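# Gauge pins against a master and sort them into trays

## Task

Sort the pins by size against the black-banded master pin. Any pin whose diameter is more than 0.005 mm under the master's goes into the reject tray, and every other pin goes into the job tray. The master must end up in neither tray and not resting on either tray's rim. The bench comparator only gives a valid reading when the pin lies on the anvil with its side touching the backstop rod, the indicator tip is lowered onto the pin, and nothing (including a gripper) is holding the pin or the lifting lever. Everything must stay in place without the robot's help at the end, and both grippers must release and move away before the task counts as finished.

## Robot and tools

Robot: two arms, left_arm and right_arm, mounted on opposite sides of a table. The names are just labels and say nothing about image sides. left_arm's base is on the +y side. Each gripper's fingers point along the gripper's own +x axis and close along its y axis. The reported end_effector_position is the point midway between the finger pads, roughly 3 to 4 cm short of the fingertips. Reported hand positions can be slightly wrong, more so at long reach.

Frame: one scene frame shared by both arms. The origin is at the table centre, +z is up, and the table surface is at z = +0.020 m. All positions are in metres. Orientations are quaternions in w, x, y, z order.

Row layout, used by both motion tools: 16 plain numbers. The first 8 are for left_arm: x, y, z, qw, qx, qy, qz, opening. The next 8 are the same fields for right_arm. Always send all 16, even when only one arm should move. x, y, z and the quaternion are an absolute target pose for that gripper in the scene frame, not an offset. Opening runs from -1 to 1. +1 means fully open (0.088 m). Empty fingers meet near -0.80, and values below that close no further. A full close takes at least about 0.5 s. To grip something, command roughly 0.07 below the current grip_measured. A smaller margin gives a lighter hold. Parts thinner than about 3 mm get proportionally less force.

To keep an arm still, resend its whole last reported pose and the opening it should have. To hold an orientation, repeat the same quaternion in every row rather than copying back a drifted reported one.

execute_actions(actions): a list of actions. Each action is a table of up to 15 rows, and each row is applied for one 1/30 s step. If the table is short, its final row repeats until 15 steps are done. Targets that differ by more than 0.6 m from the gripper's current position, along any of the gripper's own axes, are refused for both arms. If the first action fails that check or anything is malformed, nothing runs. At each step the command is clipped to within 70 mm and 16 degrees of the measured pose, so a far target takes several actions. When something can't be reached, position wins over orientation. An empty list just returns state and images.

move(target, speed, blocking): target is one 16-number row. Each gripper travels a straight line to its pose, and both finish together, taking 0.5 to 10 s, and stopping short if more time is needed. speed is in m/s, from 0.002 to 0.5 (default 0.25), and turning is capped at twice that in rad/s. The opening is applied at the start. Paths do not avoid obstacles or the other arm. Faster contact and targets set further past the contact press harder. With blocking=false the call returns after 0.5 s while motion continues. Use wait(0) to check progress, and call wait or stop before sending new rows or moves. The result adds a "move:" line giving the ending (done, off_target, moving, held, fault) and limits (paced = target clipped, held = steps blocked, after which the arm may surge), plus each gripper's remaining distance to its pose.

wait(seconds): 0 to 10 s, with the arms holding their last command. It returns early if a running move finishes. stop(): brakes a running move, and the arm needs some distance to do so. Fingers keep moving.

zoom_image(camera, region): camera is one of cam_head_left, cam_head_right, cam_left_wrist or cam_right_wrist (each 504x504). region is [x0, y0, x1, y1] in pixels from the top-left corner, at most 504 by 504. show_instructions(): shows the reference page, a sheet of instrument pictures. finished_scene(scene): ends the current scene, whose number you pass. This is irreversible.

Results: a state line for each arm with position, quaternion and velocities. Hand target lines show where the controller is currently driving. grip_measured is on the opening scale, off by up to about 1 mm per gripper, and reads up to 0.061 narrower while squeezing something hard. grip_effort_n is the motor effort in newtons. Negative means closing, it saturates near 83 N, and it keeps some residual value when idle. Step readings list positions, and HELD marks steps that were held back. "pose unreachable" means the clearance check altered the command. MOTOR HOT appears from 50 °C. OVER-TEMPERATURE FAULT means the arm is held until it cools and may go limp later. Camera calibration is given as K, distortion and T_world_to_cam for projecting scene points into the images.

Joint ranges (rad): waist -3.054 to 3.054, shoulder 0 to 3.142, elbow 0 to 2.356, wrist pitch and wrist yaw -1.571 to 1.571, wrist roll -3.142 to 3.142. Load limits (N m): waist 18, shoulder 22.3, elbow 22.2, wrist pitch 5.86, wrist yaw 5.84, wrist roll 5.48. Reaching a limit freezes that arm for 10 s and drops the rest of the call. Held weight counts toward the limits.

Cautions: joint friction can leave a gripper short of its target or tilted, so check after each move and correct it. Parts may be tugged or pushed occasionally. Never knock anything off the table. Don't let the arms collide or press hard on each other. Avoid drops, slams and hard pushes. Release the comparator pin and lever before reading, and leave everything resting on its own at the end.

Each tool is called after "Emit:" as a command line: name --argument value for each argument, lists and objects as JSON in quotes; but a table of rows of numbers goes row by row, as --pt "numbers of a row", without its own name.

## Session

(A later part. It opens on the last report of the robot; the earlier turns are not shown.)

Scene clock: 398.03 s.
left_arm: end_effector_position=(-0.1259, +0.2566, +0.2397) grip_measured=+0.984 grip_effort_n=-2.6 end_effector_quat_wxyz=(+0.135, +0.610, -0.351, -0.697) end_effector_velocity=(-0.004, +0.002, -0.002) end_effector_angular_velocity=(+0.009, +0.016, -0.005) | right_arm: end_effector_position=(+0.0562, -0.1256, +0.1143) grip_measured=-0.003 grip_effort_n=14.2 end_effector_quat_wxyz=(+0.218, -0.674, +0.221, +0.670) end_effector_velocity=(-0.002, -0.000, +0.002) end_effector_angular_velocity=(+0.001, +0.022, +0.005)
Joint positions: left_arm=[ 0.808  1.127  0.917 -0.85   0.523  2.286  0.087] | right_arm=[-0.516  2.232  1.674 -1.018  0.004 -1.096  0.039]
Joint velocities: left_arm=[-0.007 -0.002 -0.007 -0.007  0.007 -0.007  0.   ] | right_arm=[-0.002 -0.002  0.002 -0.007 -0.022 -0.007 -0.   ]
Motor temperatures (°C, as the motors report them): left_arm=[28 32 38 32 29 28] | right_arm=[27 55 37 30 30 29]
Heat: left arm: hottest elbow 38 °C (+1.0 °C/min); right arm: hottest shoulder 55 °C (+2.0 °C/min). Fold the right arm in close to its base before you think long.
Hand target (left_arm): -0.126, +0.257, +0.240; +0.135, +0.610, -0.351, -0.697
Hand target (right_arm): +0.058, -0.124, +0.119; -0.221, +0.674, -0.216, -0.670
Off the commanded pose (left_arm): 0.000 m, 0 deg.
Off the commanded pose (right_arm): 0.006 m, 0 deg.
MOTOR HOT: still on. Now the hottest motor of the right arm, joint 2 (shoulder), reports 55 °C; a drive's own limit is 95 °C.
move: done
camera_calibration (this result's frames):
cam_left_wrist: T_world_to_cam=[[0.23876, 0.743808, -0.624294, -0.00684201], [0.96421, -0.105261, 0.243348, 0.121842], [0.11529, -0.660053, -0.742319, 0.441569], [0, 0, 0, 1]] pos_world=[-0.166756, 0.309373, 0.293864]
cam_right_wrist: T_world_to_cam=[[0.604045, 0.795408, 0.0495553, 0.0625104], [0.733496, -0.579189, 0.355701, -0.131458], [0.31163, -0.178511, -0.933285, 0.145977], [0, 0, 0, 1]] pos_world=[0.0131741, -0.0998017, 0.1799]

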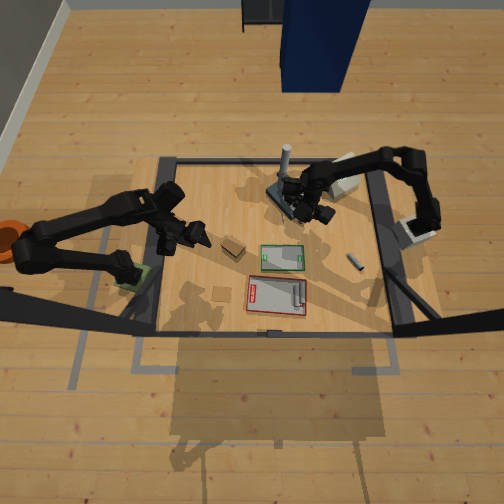

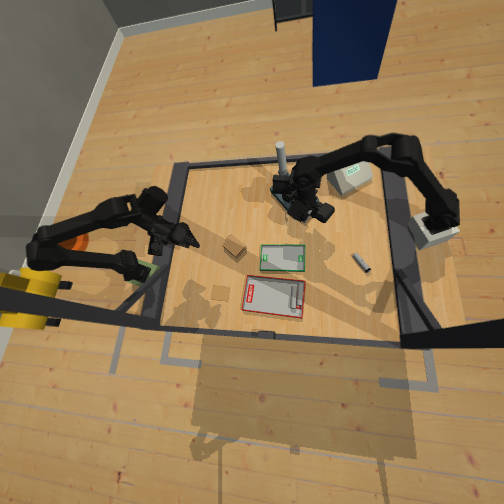

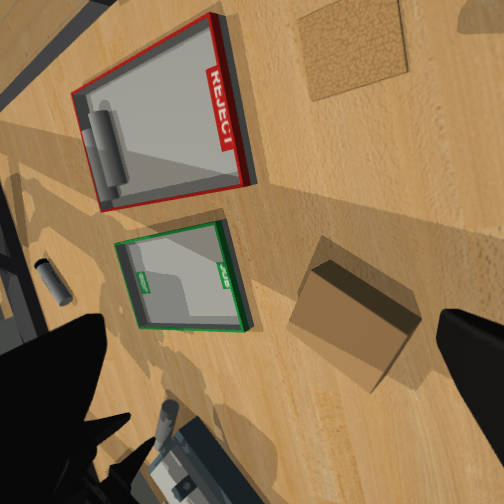

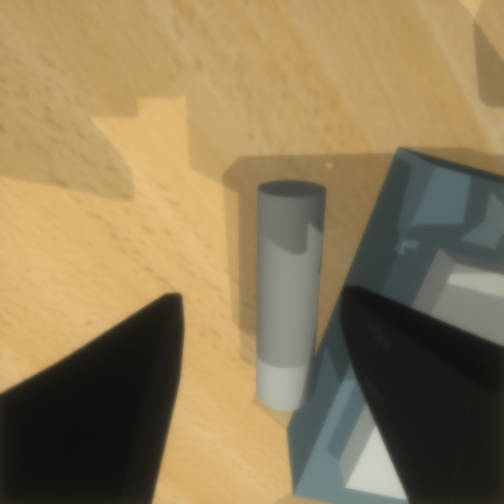

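Emit:
move --target '[-0.1259,0.2566,0.2397,0.135,0.610,-0.351,-0.697,1,0.057,-0.1225,0.09,0.2185,-0.6724,0.2185,0.6724,0.0]' --speed 0.05

Emit:
move --target '[-0.1259,0.2566,0.2397,0.135,0.610,-0.351,-0.697,1,0.057,-0.1225,0.064,0.2185,-0.6724,0.2185,0.6724,0.0]' --speed 0.03

Scene clock: 404.37 s.
left_arm: end_effector_position=(-0.1259, +0.2566, +0.2397) grip_measured=+0.984 grip_effort_n=-3.0 end_effector_quat_wxyz=(+0.135, +0.610, -0.351, -0.697) end_effector_velocity=(-0.000, +0.001, -0.003) end_effector_angular_velocity=(+0.015, +0.005, +0.007) | right_arm: end_effector_position=(+0.0570, -0.1166, +0.1010) grip_measured=-0.003 grip_effort_n=14.2 end_effector_quat_wxyz=(+0.229, -0.671, +0.207, +0.674) end_effector_velocity=(-0.002, +0.003, +0.002) end_effector_angular_velocity=(+0.015, +0.019, +0.020)
Joint positions: left_arm=[ 0.808  1.127  0.917 -0.85   0.523  2.286  0.087] | right_arm=[-0.516  2.254  1.656 -0.942  0.001 -1.098  0.039]
Joint velocities: left_arm=[-0.002  0.002 -0.002 -0.007 -0.007 -0.007 -0.   ] | right_arm=[-0.002 -0.002  0.002  0.007 -0.022 -0.022 -0.   ]
Motor temperatures (°C, as the motors report them): left_arm=[28 32 38 32 29 28] | right_arm=[27 55 37 30 30 29]
Heat: left arm: hottest elbow 38 °C (+0.0 °C/min); right arm: hottest shoulder 55 °C (+3.0 °C/min). Fold the right arm in close to its base before you think long.
Hand target (left_arm): -0.126, +0.257, +0.240; +0.135, +0.610, -0.351, -0.697
Hand target (right_arm): +0.057, -0.122, +0.090; -0.218, +0.672, -0.219, -0.672
Off the commanded pose (left_arm): 0.000 m, 0 deg.
Off the commanded pose (right_arm): 0.012 m, 2 deg.
MOTOR HOT: still on. Now the hottest motor of the right arm, joint 2 (shoulder), reports 55 °C; a drive's own limit is 95 °C.
move: off_target (right_arm)
camera_calibration (this result's frames):
cam_left_wrist: T_world_to_cam=[[0.23876, 0.743808, -0.624294, -0.00684201], [0.96421, -0.105261, 0.243348, 0.121842], [0.11529, -0.660053, -0.742319, 0.441569], [0, 0, 0, 1]] pos_world=[-0.166756, 0.309373, 0.293864]
cam_right_wrist: T_world_to_cam=[[0.601427, 0.794983, 0.0792919, 0.0526736], [0.734443, -0.589217, 0.336774, -0.121406], [0.31445, -0.14431, -0.938241, 0.13924], [0, 0, 0, 1]] pos_world=[0.0137026, -0.0933154, 0.16735]

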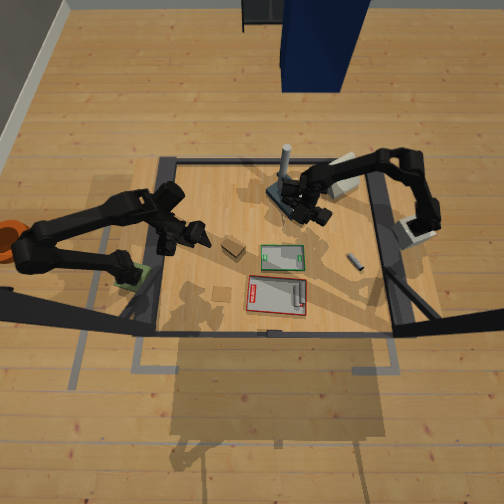

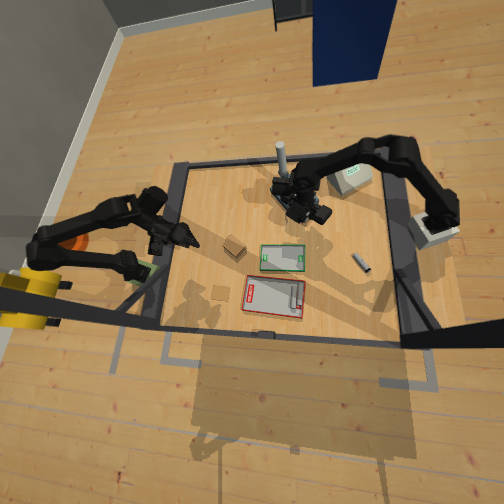

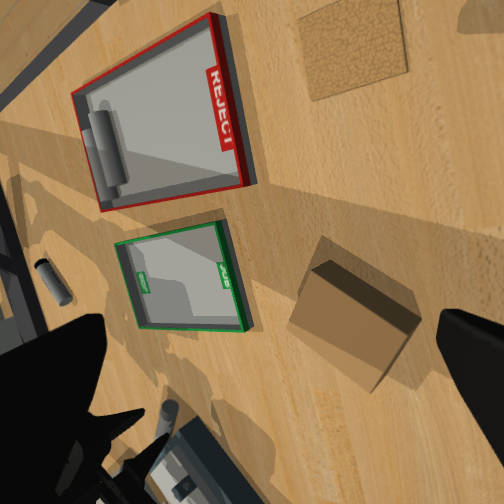

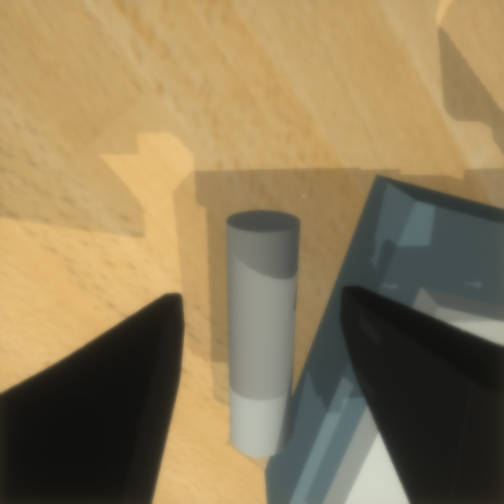

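Scene clock: 405.83 s.
left_arm: end_effector_position=(-0.1259, +0.2565, +0.2396) grip_measured=+0.984 grip_effort_n=-2.6 end_effector_quat_wxyz=(+0.135, +0.610, -0.351, -0.697) end_effector_velocity=(+0.000, +0.004, -0.002) end_effector_angular_velocity=(+0.026, -0.003, +0.014) | right_arm: end_effector_position=(+0.0546, -0.1177, +0.0843) grip_measured=-0.003 grip_effort_n=14.2 end_effector_quat_wxyz=(+0.228, -0.670, +0.205, +0.676) end_effector_velocity=(+0.002, +0.001, +0.000) end_effector_angular_velocity=(+0.004, -0.023, +0.009)
Joint positions: left_arm=[ 0.808  1.127  0.917 -0.85   0.523  2.286  0.087] | right_arm=[-0.512  2.272  1.615 -0.88  -0.004 -1.098  0.039]
Joint velocities: left_arm=[-0.002 -0.002  0.002 -0.022 -0.022 -0.007 -0.   ] | right_arm=[ 0.002 -0.002 -0.002  0.007  0.022 -0.007 -0.   ]
Motor temperatures (°C, as the motors report them): left_arm=[28 32 38 32 29 28] | right_arm=[27 55 37 30 30 29]
Heat: left arm: hottest elbow 38 °C (+0.0 °C/min); right arm: hottest shoulder 55 °C (+3.0 °C/min). Fold the right arm in close to its base before you think long.
Hand target (left_arm): -0.126, +0.257, +0.240; +0.135, +0.610, -0.351, -0.697
Hand target (right_arm): +0.057, -0.123, +0.065; -0.219, +0.672, -0.218, -0.672
Off the commanded pose (left_arm): 0.000 m, 0 deg.
Off the commanded pose (right_arm): 0.021 m, 2 deg.
MOTOR HOT: still on. Now the hottest motor of the right arm, joint 2 (shoulder), reports 55 °C; a drive's own limit is 95 °C.
move: off_target (right_arm)
camera_calibration (this result's frames):
cam_left_wrist: T_world_to_cam=[[0.23864, 0.744014, -0.624095, -0.00699919], [0.964257, -0.105342, 0.243128, 0.121927], [0.115147, -0.659808, -0.742559, 0.441461], [0, 0, 0, 1]] pos_world=[-0.166732, 0.309331, 0.293799]
cam_right_wrist: T_world_to_cam=[[0.598925, 0.79687, 0.0792962, 0.0566171], [0.738058, -0.587706, 0.33147, -0.114187], [0.310741, -0.14, -0.940128, 0.125029], [0, 0, 0, 1]] pos_world=[0.0115157, -0.0947209, 0.150904]

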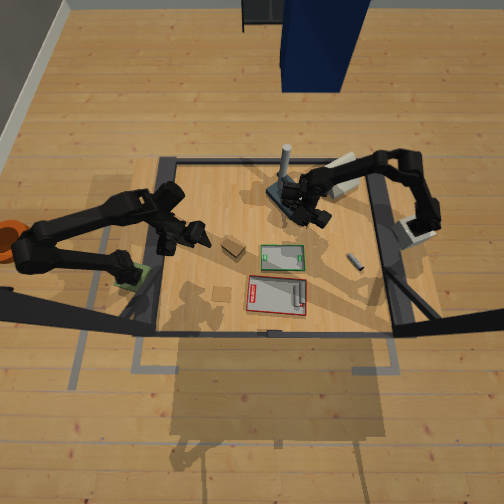

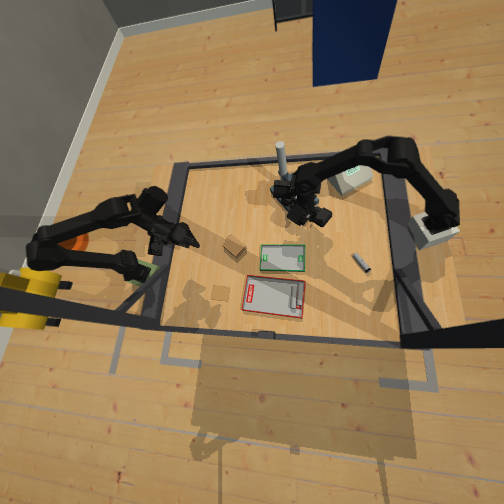

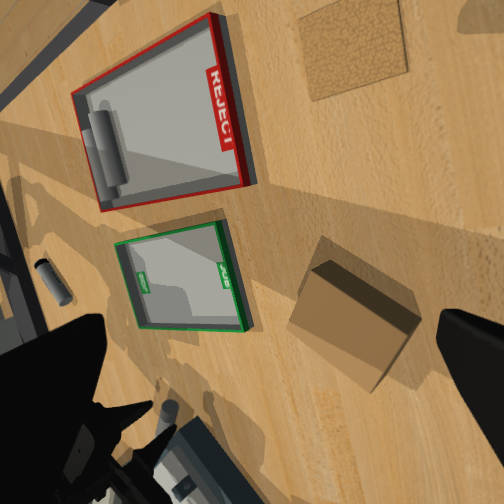

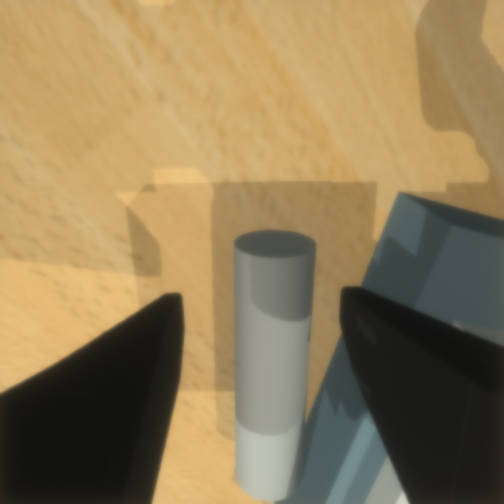

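Emit:
move --target '[-0.1259,0.2566,0.2397,0.135,0.610,-0.351,-0.697,1,0.056,-0.128,0.064,0.2185,-0.6724,0.2185,0.6724,-0.2]' --speed 0.03

Scene clock: 409.60 s.
left_arm: end_effector_position=(-0.1259, +0.2566, +0.2397) grip_measured=+0.984 grip_effort_n=-3.0 end_effector_quat_wxyz=(+0.135, +0.610, -0.351, -0.697) end_effector_velocity=(-0.001, +0.002, -0.000) end_effector_angular_velocity=(+0.007, +0.000, +0.007) | right_arm: end_effector_position=(+0.0535, -0.1202, +0.0753) grip_measured=-0.197 grip_effort_n=-19.8 end_effector_quat_wxyz=(+0.227, -0.671, +0.204, +0.676) end_effector_velocity=(+0.001, -0.006, +0.000) end_effector_angular_velocity=(-0.023, -0.005, +0.019)
Joint positions: left_arm=[ 0.808  1.127  0.917 -0.85   0.523  2.286  0.087] | right_arm=[-0.51   2.277  1.584 -0.844 -0.002 -1.1    0.029]
Joint velocities: left_arm=[-0.002 -0.007 -0.002 -0.007 -0.007 -0.007 -0.   ] | right_arm=[-0.002 -0.002 -0.002 -0.022  0.007 -0.022  0.   ]
Motor temperatures (°C, as the motors report them): left_arm=[28 32 38 32 29 28] | right_arm=[27 54 37 31 30 29]
Heat: left arm: hottest elbow 38 °C (+0.0 °C/min); right arm: hottest shoulder 54 °C (+3.0 °C/min). Fold the right arm in close to its base before you think long.
Hand target (left_arm): -0.126, +0.257, +0.240; +0.135, +0.610, -0.351, -0.697
Hand target (right_arm): +0.056, -0.128, +0.064; -0.218, +0.672, -0.219, -0.673
Off the commanded pose (left_arm): 0.000 m, 0 deg.
Off the commanded pose (right_arm): 0.014 m, 2 deg.
MOTOR HOT: still on. Now the hottest motor of the right arm, joint 2 (shoulder), reports 54 °C; a drive's own limit is 95 °C.
move: off_target (right_arm)
camera_calibration (this result's frames):
cam_left_wrist: T_world_to_cam=[[0.23876, 0.743808, -0.624294, -0.00684201], [0.96421, -0.105261, 0.243348, 0.121842], [0.11529, -0.660053, -0.742319, 0.441569], [0, 0, 0, 1]] pos_world=[-0.166756, 0.309373, 0.293864]
cam_right_wrist: T_world_to_cam=[[0.596113, 0.798851, 0.0805338, 0.0602139], [0.739618, -0.585391, 0.332087, -0.111772], [0.312432, -0.138397, -0.939804, 0.116657], [0, 0, 0, 1]] pos_world=[0.0103272, -0.0973875, 0.141903]

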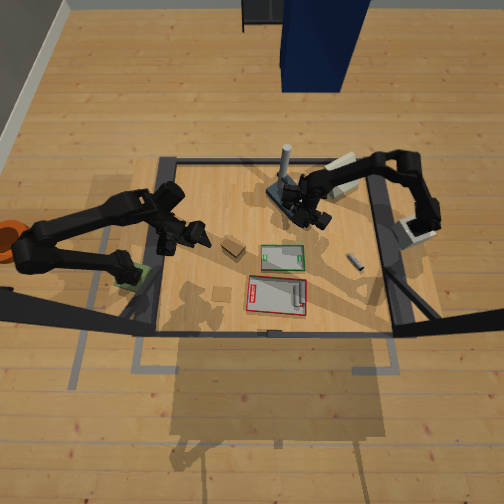

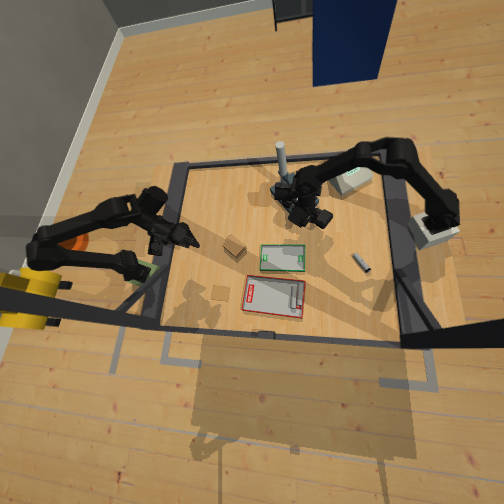

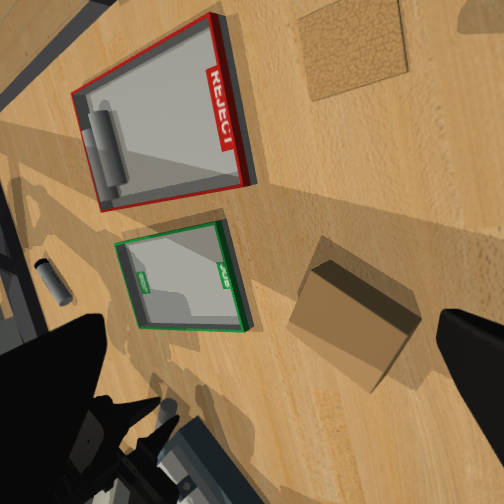

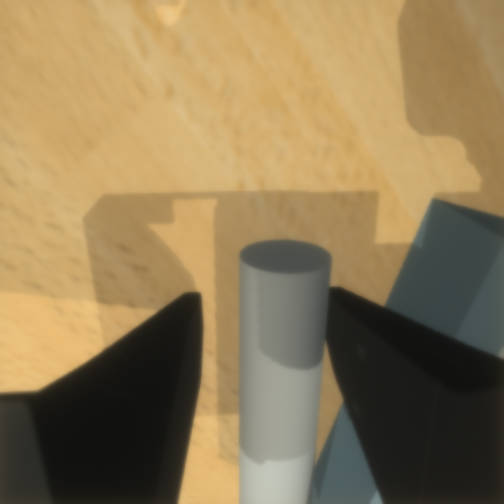

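Emit:
move --target '[-0.1259,0.2566,0.2397,0.135,0.610,-0.351,-0.697,1,0.055,-0.124,0.064,0.2185,-0.6724,0.2185,0.6724,-0.6]' --speed 0.03

Emit:
move --target '[-0.1259,0.2566,0.2397,0.135,0.610,-0.351,-0.697,1,0.05,-0.13,0.15,0.2185,-0.6724,0.2185,0.6724,-0.6]' --speed 0.08

Emit:
move --target '[-0.1259,0.2566,0.2397,0.135,0.610,-0.351,-0.697,1,0.03,-0.24,0.15,-0.230,-0.669,-0.230,0.669,-0.6]' --speed 0.2

Emit:
move --target '[-0.1259,0.2566,0.2397,0.135,0.610,-0.351,-0.697,1,0.117,-0.134,0.15,-0.230,-0.669,-0.230,0.669,-0.6]' --speed 0.12

Emit:
move --target '[-0.1259,0.2566,0.2397,0.135,0.610,-0.351,-0.697,1,0.115,-0.135,0.106,-0.230,-0.669,-0.230,0.669,-0.6]' --speed 0.05

Emit:
move --target '[-0.1259,0.2566,0.2397,0.135,0.610,-0.351,-0.697,1,0.093,-0.100,0.105,-0.230,-0.669,-0.230,0.669,-0.6]' --speed 0.02

Scene clock: 417.10 s.
left_arm: end_effector_position=(-0.1259, +0.2566, +0.2397) grip_measured=+0.984 grip_effort_n=-2.6 end_effector_quat_wxyz=(+0.135, +0.610, -0.351, -0.697) end_effector_velocity=(-0.002, +0.004, -0.004) end_effector_angular_velocity=(+0.031, +0.022, +0.018) | right_arm: end_effector_position=(+0.0535, -0.1204, +0.0744) grip_measured=-0.446 grip_effort_n=-83.5 end_effector_quat_wxyz=(+0.225, -0.671, +0.207, +0.676) end_effector_velocity=(+0.002, -0.001, +0.002) end_effector_angular_velocity=(-0.004, -0.007, +0.005)
Joint positions: left_arm=[ 0.808  1.127  0.917 -0.85   0.523  2.286  0.087] | right_arm=[-0.51   2.283  1.591 -0.852 -0.002 -1.099  0.017]
Joint velocities: left_arm=[-0.002  0.002 -0.002 -0.022 -0.007 -0.022 -0.   ] | right_arm=[-0.002 -0.002  0.002 -0.007  0.007 -0.007 -0.   ]
Motor temperatures (°C, as the motors report them): left_arm=[28 32 38 32 29 28] | right_arm=[27 53 37 30 30 29]
Heat: left arm: hottest elbow 38 °C (+0.0 °C/min); right arm: hottest shoulder 53 °C (+2.0 °C/min). Fold the right arm in close to its base before you think long.
Hand target (left_arm): -0.126, +0.257, +0.240; +0.135, +0.610, -0.351, -0.697
Hand target (right_arm): +0.055, -0.124, +0.064; -0.219, +0.672, -0.219, -0.672
Off the commanded pose (left_arm): 0.000 m, 0 deg.
Off the commanded pose (right_arm): 0.011 m, 2 deg.
MOTOR HOT: still on. Now the hottest motor of the right arm, joint 2 (shoulder), reports 53 °C; a drive's own limit is 95 °C.
move: off_target (right_arm)
camera_calibration (this result's frames):
cam_left_wrist: T_world_to_cam=[[0.23876, 0.743808, -0.624294, -0.00684201], [0.96421, -0.105261, 0.243348, 0.121842], [0.11529, -0.660053, -0.742319, 0.441569], [0, 0, 0, 1]] pos_world=[-0.166756, 0.309373, 0.293864]
cam_right_wrist: T_world_to_cam=[[0.596498, 0.79915, 0.0744938, 0.0609827], [0.73974, -0.583408, 0.335292, -0.111619], [0.311409, -0.144895, -0.939165, 0.115052], [0, 0, 0, 1]] pos_world=[0.010365, -0.0971835, 0.140935]

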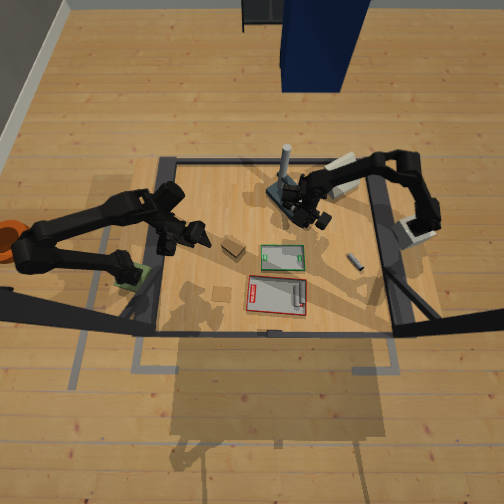

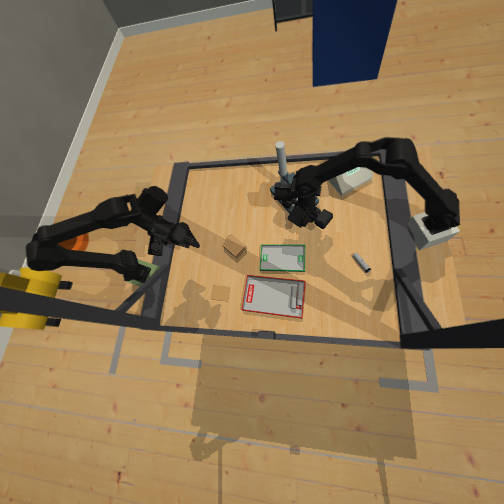

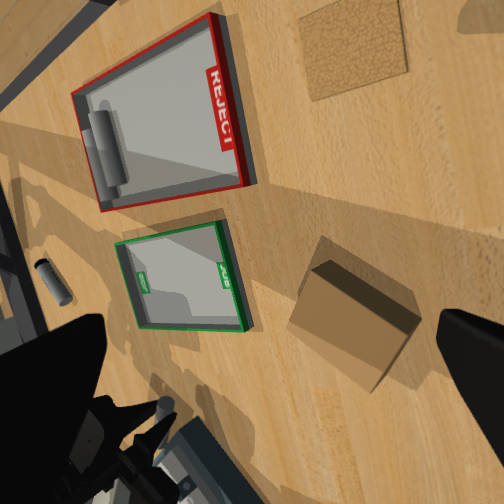

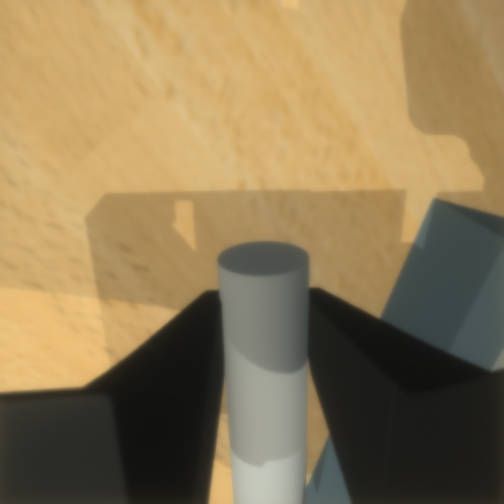

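Scene clock: 418.47 s.
left_arm: end_effector_position=(-0.1259, +0.2566, +0.2397) grip_measured=+0.984 grip_effort_n=-2.6 end_effector_quat_wxyz=(+0.135, +0.610, -0.351, -0.697) end_effector_velocity=(+0.001, +0.002, -0.003) end_effector_angular_velocity=(+0.015, +0.005, +0.012) | right_arm: end_effector_position=(+0.0481, -0.1352, +0.1384) grip_measured=-0.446 grip_effort_n=-83.5 end_effector_quat_wxyz=(+0.206, -0.673, +0.228, +0.673) end_effector_velocity=(+0.001, -0.004, +0.002) end_effector_angular_velocity=(-0.016, +0.010, -0.000)
Joint positions: left_arm=[ 0.808  1.127  0.917 -0.85   0.523  2.286  0.087] | right_arm=[-0.504  2.185  1.695 -1.112 -0.004 -1.09   0.017]
Joint velocities: left_arm=[ 0.002  0.002 -0.002 -0.007 -0.007 -0.007 -0.   ] | right_arm=[-0.007 -0.002  0.002 -0.022 -0.007 -0.007 -0.   ]
Motor temperatures (°C, as the motors report them): left_arm=[28 32 38 32 29 28] | right_arm=[27 53 37 30 30 29]
Heat: left arm: hottest elbow 38 °C (+0.0 °C/min); right arm: hottest shoulder 53 °C (+2.0 °C/min). Fold the right arm in close to its base before you think long.
Hand target (left_arm): -0.126, +0.257, +0.240; +0.135, +0.610, -0.351, -0.697
Hand target (right_arm): +0.050, -0.131, +0.150; -0.218, +0.672, -0.219, -0.673
Off the commanded pose (left_arm): 0.000 m, 0 deg.
Off the commanded pose (right_arm): 0.013 m, 2 deg.
MOTOR HOT: still on. Now the hottest motor of the right arm, joint 2 (shoulder), reports 53 °C; a drive's own limit is 95 °C.
move: off_target (right_arm)
camera_calibration (this result's frames):
cam_left_wrist: T_world_to_cam=[[0.23876, 0.743808, -0.624294, -0.00684201], [0.96421, -0.105261, 0.243348, 0.121842], [0.11529, -0.660053, -0.742319, 0.441569], [0, 0, 0, 1]] pos_world=[-0.166756, 0.309373, 0.293864]
cam_right_wrist: T_world_to_cam=[[0.599442, 0.800079, 0.023314, 0.0783026], [0.741523, -0.566065, 0.360157, -0.138929], [0.301352, -0.198606, -0.9326, 0.167], [0, 0, 0, 1]] pos_world=[0.00575563, -0.108124, 0.203955]

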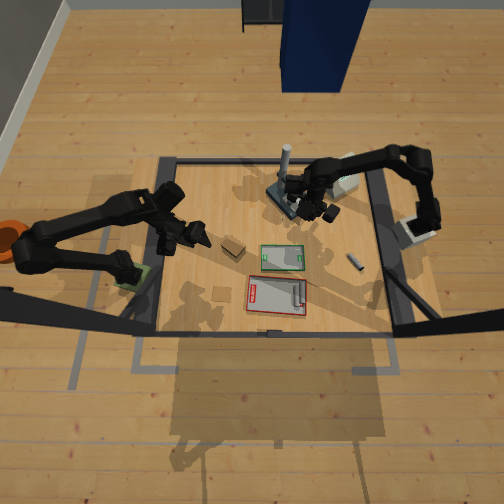

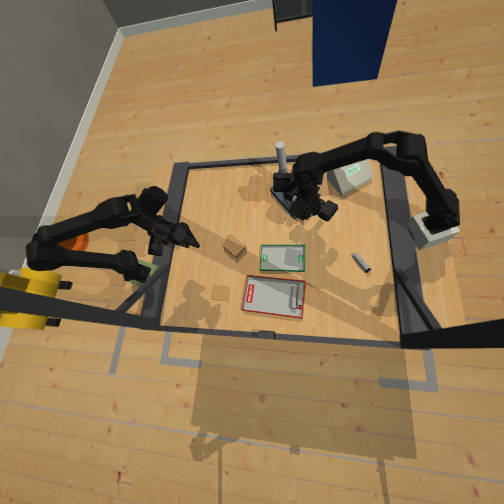

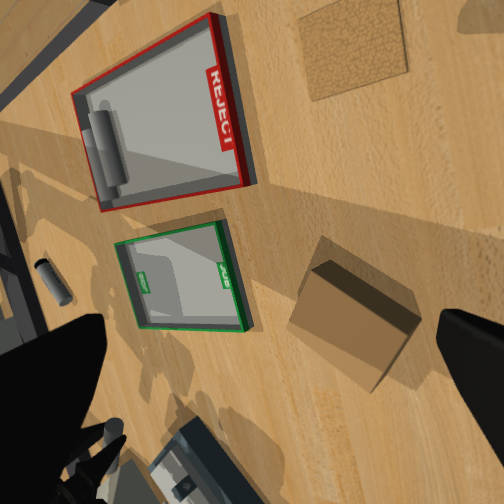

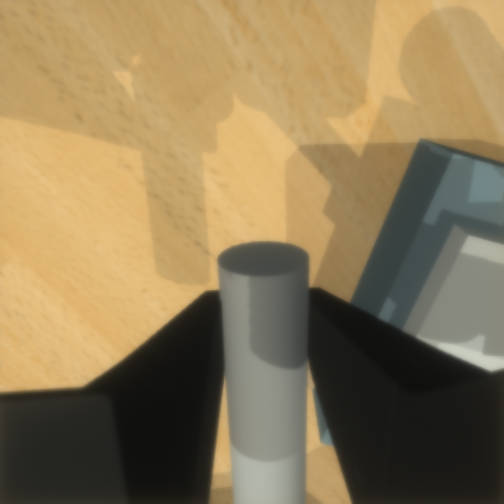

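Scene clock: 422.13 s.
left_arm: end_effector_position=(-0.1259, +0.2566, +0.2397) grip_measured=+0.984 grip_effort_n=-2.6 end_effector_quat_wxyz=(+0.135, +0.610, -0.351, -0.697) end_effector_velocity=(-0.000, +0.001, -0.003) end_effector_angular_velocity=(+0.015, +0.005, +0.007) | right_arm: end_effector_position=(+0.0310, -0.2399, +0.1450) grip_measured=-0.446 grip_effort_n=-83.5 end_effector_quat_wxyz=(+0.232, +0.667, +0.222, -0.672) end_effector_velocity=(-0.001, -0.003, +0.002) end_effector_angular_velocity=(+0.001, +0.023, +0.029)
Joint positions: left_arm=[ 0.808  1.127  0.917 -0.85   0.523  2.286  0.087] | right_arm=[-0.494  1.781  1.142 -0.948  0.001 -2.358  0.017]
Joint velocities: left_arm=[-0.002  0.002 -0.002 -0.007 -0.007 -0.007 -0.   ] | right_arm=[-0.007 -0.012 -0.007 -0.007 -0.022 -0.037  0.   ]
Motor temperatures (°C, as the motors report them): left_arm=[28 32 38 32 29 28] | right_arm=[27 53 36 30 30 29]
Heat: left arm: hottest elbow 38 °C (+0.0 °C/min); right arm: hottest shoulder 53 °C (+2.0 °C/min). Fold the right arm in close to its base before you think long.
Hand target (left_arm): -0.126, +0.257, +0.240; +0.135, +0.610, -0.351, -0.697
Hand target (right_arm): +0.030, -0.240, +0.149; +0.230, +0.669, +0.230, -0.669
Off the commanded pose (left_arm): 0.000 m, 0 deg.
Off the commanded pose (right_arm): 0.005 m, 1 deg.
MOTOR HOT: still on. Now the hottest motor of the right arm, joint 2 (shoulder), reports 53 °C; a drive's own limit is 95 °C.
move: done
camera_calibration (this result's frames):
cam_left_wrist: T_world_to_cam=[[0.23876, 0.743808, -0.624294, -0.00684201], [0.96421, -0.105261, 0.243348, 0.121842], [0.11529, -0.660053, -0.742319, 0.441569], [0, 0, 0, 1]] pos_world=[-0.166756, 0.309373, 0.293864]
cam_right_wrist: T_world_to_cam=[[-0.591688, 0.80518, 0.0398819, 0.2079], [0.765771, 0.545887, 0.340004, 0.0810967], [0.251993, 0.231716, -0.939578, 0.263216], [0, 0, 0, 1]] pos_world=[-0.00541808, -0.272658, 0.211448]

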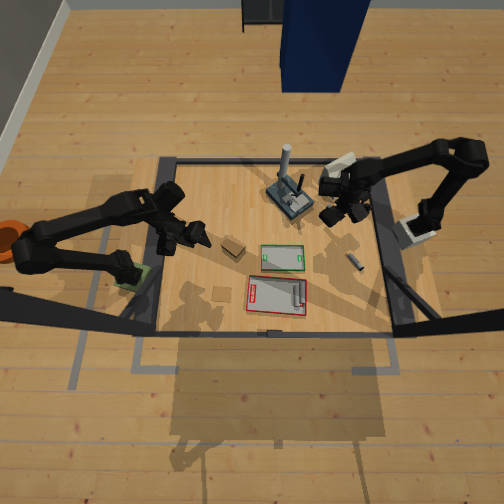

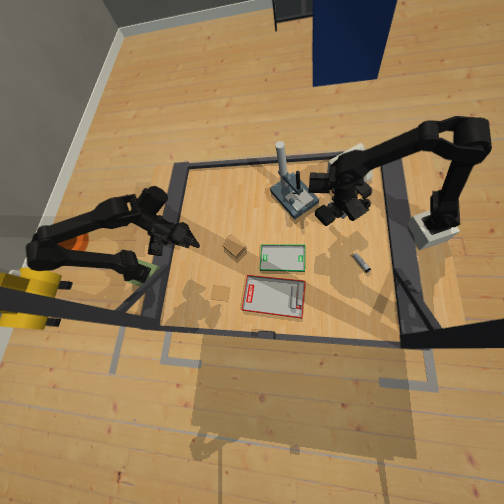

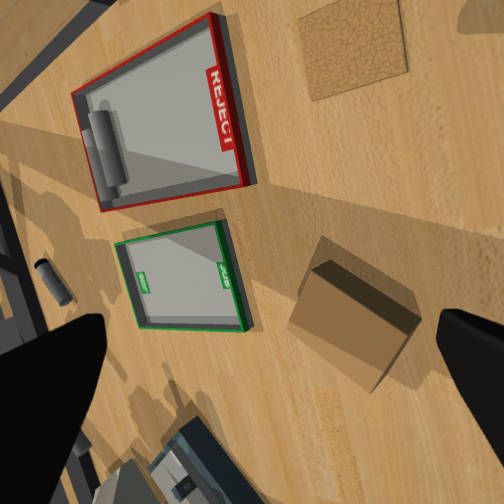

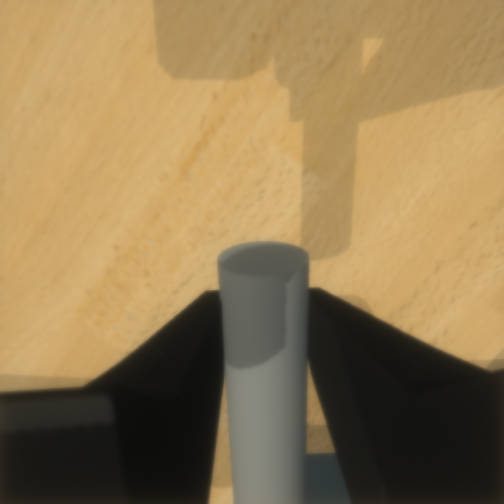

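Scene clock: 423.80 s.
left_arm: end_effector_position=(-0.1259, +0.2566, +0.2397) grip_measured=+0.984 grip_effort_n=-3.0 end_effector_quat_wxyz=(+0.135, +0.610, -0.351, -0.697) end_effector_velocity=(-0.001, -0.002, +0.003) end_effector_angular_velocity=(-0.012, +0.004, -0.000) | right_arm: end_effector_position=(+0.1147, -0.1368, +0.1514) grip_measured=-0.446 grip_effort_n=-83.5 end_effector_quat_wxyz=(+0.230, +0.669, +0.229, -0.669) end_effector_velocity=(-0.000, -0.001, -0.001) end_effector_angular_velocity=(-0.014, +0.012, +0.005)
Joint positions: left_arm=[ 0.808  1.127  0.917 -0.85   0.523  2.286  0.087] | right_arm=[-0.659  2.199  1.773 -1.145  0.001 -2.53   0.017]
Joint velocities: left_arm=[-0.002 -0.002  0.002  0.007  0.007 -0.007 -0.   ] | right_arm=[-0.002  0.012  0.017 -0.022 -0.007 -0.007 -0.   ]
Motor temperatures (°C, as the motors report them): left_arm=[28 32 38 32 29 28] | right_arm=[27 53 37 30 30 29]
Heat: left arm: hottest elbow 38 °C (+0.0 °C/min); right arm: hottest shoulder 53 °C (+2.0 °C/min). Fold the right arm in close to its base before you think long.
Hand target (left_arm): -0.126, +0.257, +0.240; +0.135, +0.610, -0.351, -0.697
Hand target (right_arm): +0.117, -0.134, +0.151; +0.230, +0.670, +0.230, -0.668
Off the commanded pose (left_arm): 0.000 m, 0 deg.
Off the commanded pose (right_arm): 0.004 m, 0 deg.
MOTOR HOT: still on. Now the hottest motor of the right arm, joint 2 (shoulder), reports 53 °C; a drive's own limit is 95 °C.
move: done
camera_calibration (this result's frames):
cam_left_wrist: T_world_to_cam=[[0.23876, 0.743808, -0.624294, -0.00684201], [0.96421, -0.105261, 0.243348, 0.121842], [0.11529, -0.660053, -0.742319, 0.441569], [0, 0, 0, 1]] pos_world=[-0.166756, 0.309373, 0.293864]
cam_right_wrist: T_world_to_cam=[[-0.597587, 0.800187, 0.0508904, 0.172523], [0.761187, 0.546227, 0.349614, -0.0423815], [0.251959, 0.247662, -0.935511, 0.225819], [0, 0, 0, 1]] pos_world=[0.0784607, -0.170828, 0.217294]

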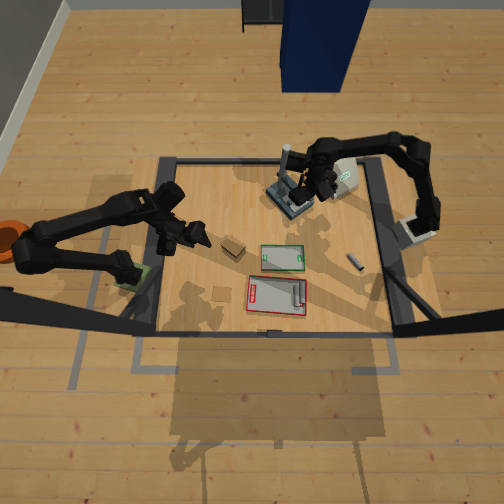

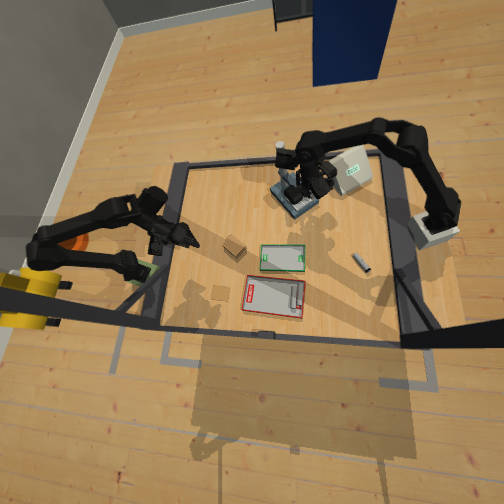

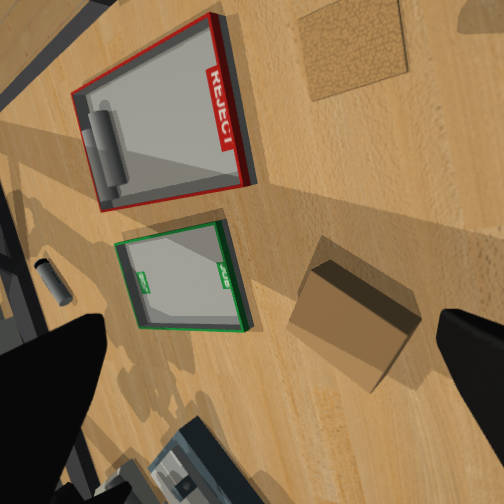

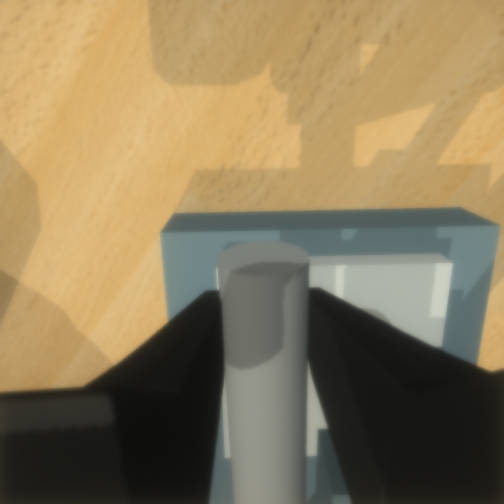

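Scene clock: 424.93 s.
left_arm: end_effector_position=(-0.1259, +0.2566, +0.2397) grip_measured=+0.984 grip_effort_n=-3.0 end_effector_quat_wxyz=(+0.135, +0.610, -0.351, -0.697) end_effector_velocity=(+0.003, -0.000, -0.001) end_effector_angular_velocity=(+0.005, -0.016, +0.014) | right_arm: end_effector_position=(+0.1155, -0.1333, +0.1169) grip_measured=-0.446 grip_effort_n=-83.5 end_effector_quat_wxyz=(+0.225, +0.672, +0.234, -0.666) end_effector_velocity=(-0.005, -0.002, -0.003) end_effector_angular_velocity=(-0.001, +0.023, +0.025)
Joint positions: left_arm=[ 0.808  1.127  0.917 -0.85   0.523  2.286  0.087] | right_arm=[-0.658  2.235  1.689 -1.011 -0.    -2.53   0.017]
Joint velocities: left_arm=[-0.002 -0.002 -0.002  0.007 -0.022 -0.007 -0.   ] | right_arm=[ 0.002 -0.002 -0.017  0.007 -0.022 -0.022  0.   ]
Motor temperatures (°C, as the motors report them): left_arm=[28 32 38 32 29 28] | right_arm=[27 53 37 30 30 29]
Heat: left arm: hottest elbow 38 °C (+0.0 °C/min); right arm: hottest shoulder 53 °C (+2.0 °C/min). Fold the right arm in close to its base before you think long.
Hand target (left_arm): -0.126, +0.257, +0.240; +0.135, +0.610, -0.351, -0.697
Hand target (right_arm): +0.115, -0.135, +0.106; +0.230, +0.669, +0.230, -0.669
Off the commanded pose (left_arm): 0.000 m, 0 deg.
Off the commanded pose (right_arm): 0.011 m, 1 deg.
MOTOR HOT: still on. Now the hottest motor of the right arm, joint 2 (shoulder), reports 53 °C; a drive's own limit is 95 °C.
move: off_target (right_arm)
camera_calibration (this result's frames):
cam_left_wrist: T_world_to_cam=[[0.23876, 0.743808, -0.624294, -0.00684201], [0.96421, -0.105261, 0.243348, 0.121842], [0.11529, -0.660053, -0.742319, 0.441569], [0, 0, 0, 1]] pos_world=[-0.166756, 0.309373, 0.293864]
cam_right_wrist: T_world_to_cam=[[-0.598111, 0.799109, 0.0607247, 0.170725], [0.759609, 0.54113, 0.360795, -0.0346247], [0.255455, 0.261923, -0.930666, 0.193446], [0, 0, 0, 1]] pos_world=[0.0789973, -0.16836, 0.182159]

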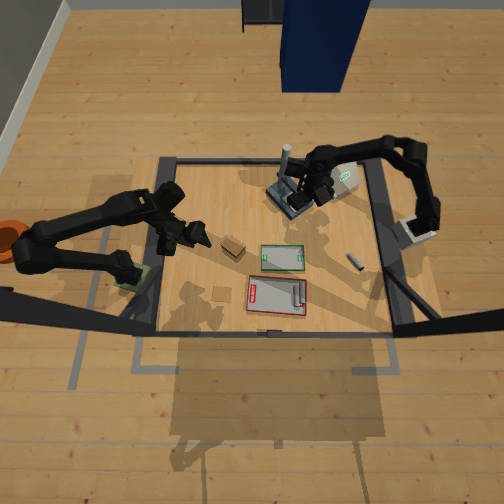

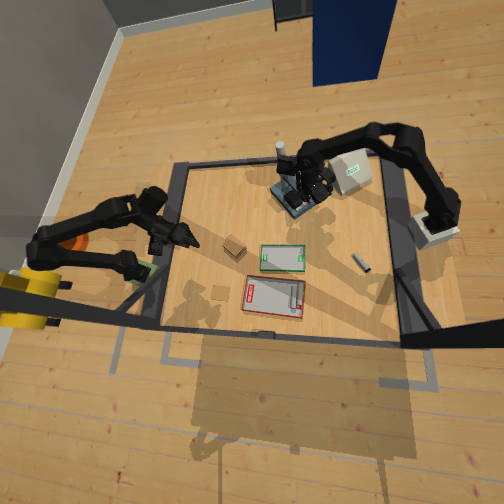

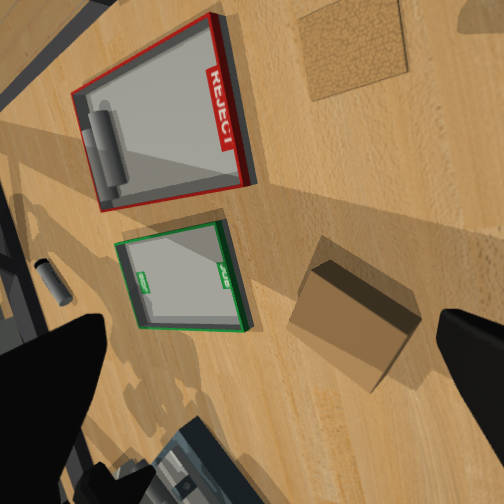

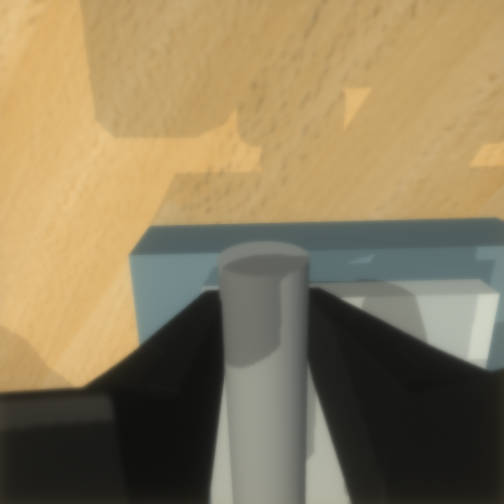

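Scene clock: 427.27 s.
left_arm: end_effector_position=(-0.1259, +0.2566, +0.2397) grip_measured=+0.984 grip_effort_n=-2.6 end_effector_quat_wxyz=(+0.135, +0.610, -0.351, -0.697) end_effector_velocity=(+0.003, -0.000, -0.001) end_effector_angular_velocity=(+0.005, -0.016, +0.014) | right_arm: end_effector_position=(+0.1009, -0.1129, +0.1154) grip_measured=-0.446 grip_effort_n=-83.5 end_effector_quat_wxyz=(+0.230, +0.675, +0.214, -0.668) end_effector_velocity=(+0.001, -0.004, +0.002) end_effector_angular_velocity=(-0.018, -0.003, -0.024)
Joint positions: left_arm=[ 0.808  1.127  0.917 -0.85   0.523  2.286  0.087] | right_arm=[-0.607  2.325  1.837 -1.097  0.02  -2.454  0.017]
Joint velocities: left_arm=[-0.002 -0.002 -0.002  0.007 -0.022 -0.007 -0.   ] | right_arm=[-0.002 -0.002  0.002 -0.022  0.007  0.022 -0.   ]
Motor temperatures (°C, as the motors report them): left_arm=[28 32 38 32 29 28] | right_arm=[27 53 37 30 30 29]
Heat: left arm: hottest elbow 38 °C (+0.0 °C/min); right arm: hottest shoulder 53 °C (+1.0 °C/min). Fold the right arm in close to its base before you think long.
Hand target (left_arm): -0.126, +0.257, +0.240; +0.135, +0.610, -0.351, -0.697
Hand target (right_arm): +0.093, -0.101, +0.106; +0.230, +0.668, +0.230, -0.669
Off the commanded pose (left_arm): 0.000 m, 0 deg.
Off the commanded pose (right_arm): 0.018 m, 2 deg.
MOTOR HOT: still on. Now the hottest motor of the right arm, joint 2 (shoulder), reports 53 °C; a drive's own limit is 95 °C.
move: off_target (right_arm)
camera_calibration (this result's frames):
cam_left_wrist: T_world_to_cam=[[0.23876, 0.743808, -0.624294, -0.00684201], [0.96421, -0.105261, 0.243348, 0.121842], [0.11529, -0.660053, -0.742319, 0.441569], [0, 0, 0, 1]] pos_world=[-0.166756, 0.309373, 0.293864]
cam_right_wrist: T_world_to_cam=[[-0.579836, 0.814262, 0.0277181, 0.149443], [0.768035, 0.534932, 0.352093, -0.034582], [0.271869, 0.225444, -0.935555, 0.185265], [0, 0, 0, 1]] pos_world=[0.0628447, -0.144954, 0.18136]

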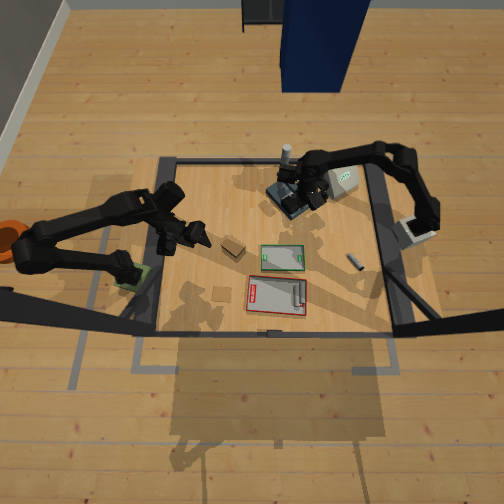

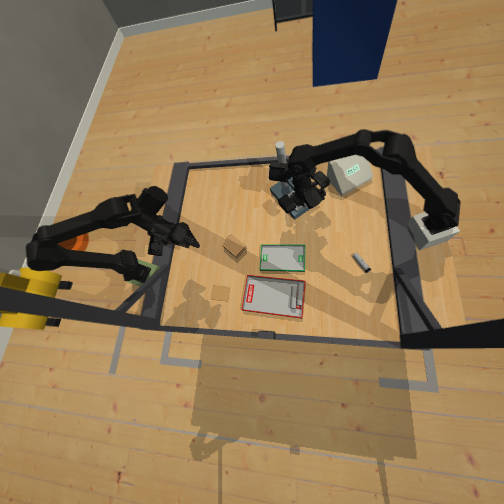

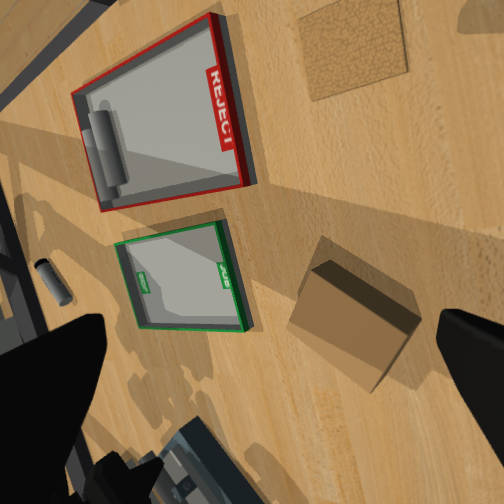

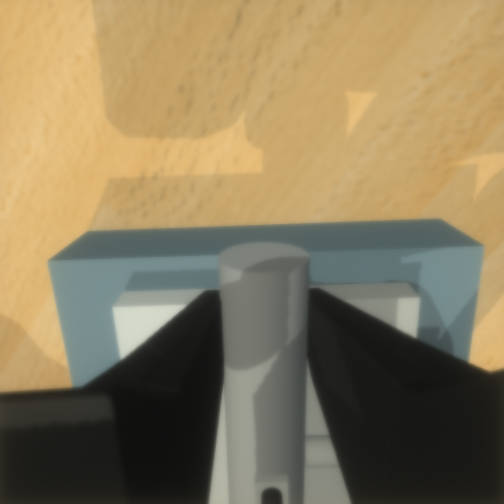

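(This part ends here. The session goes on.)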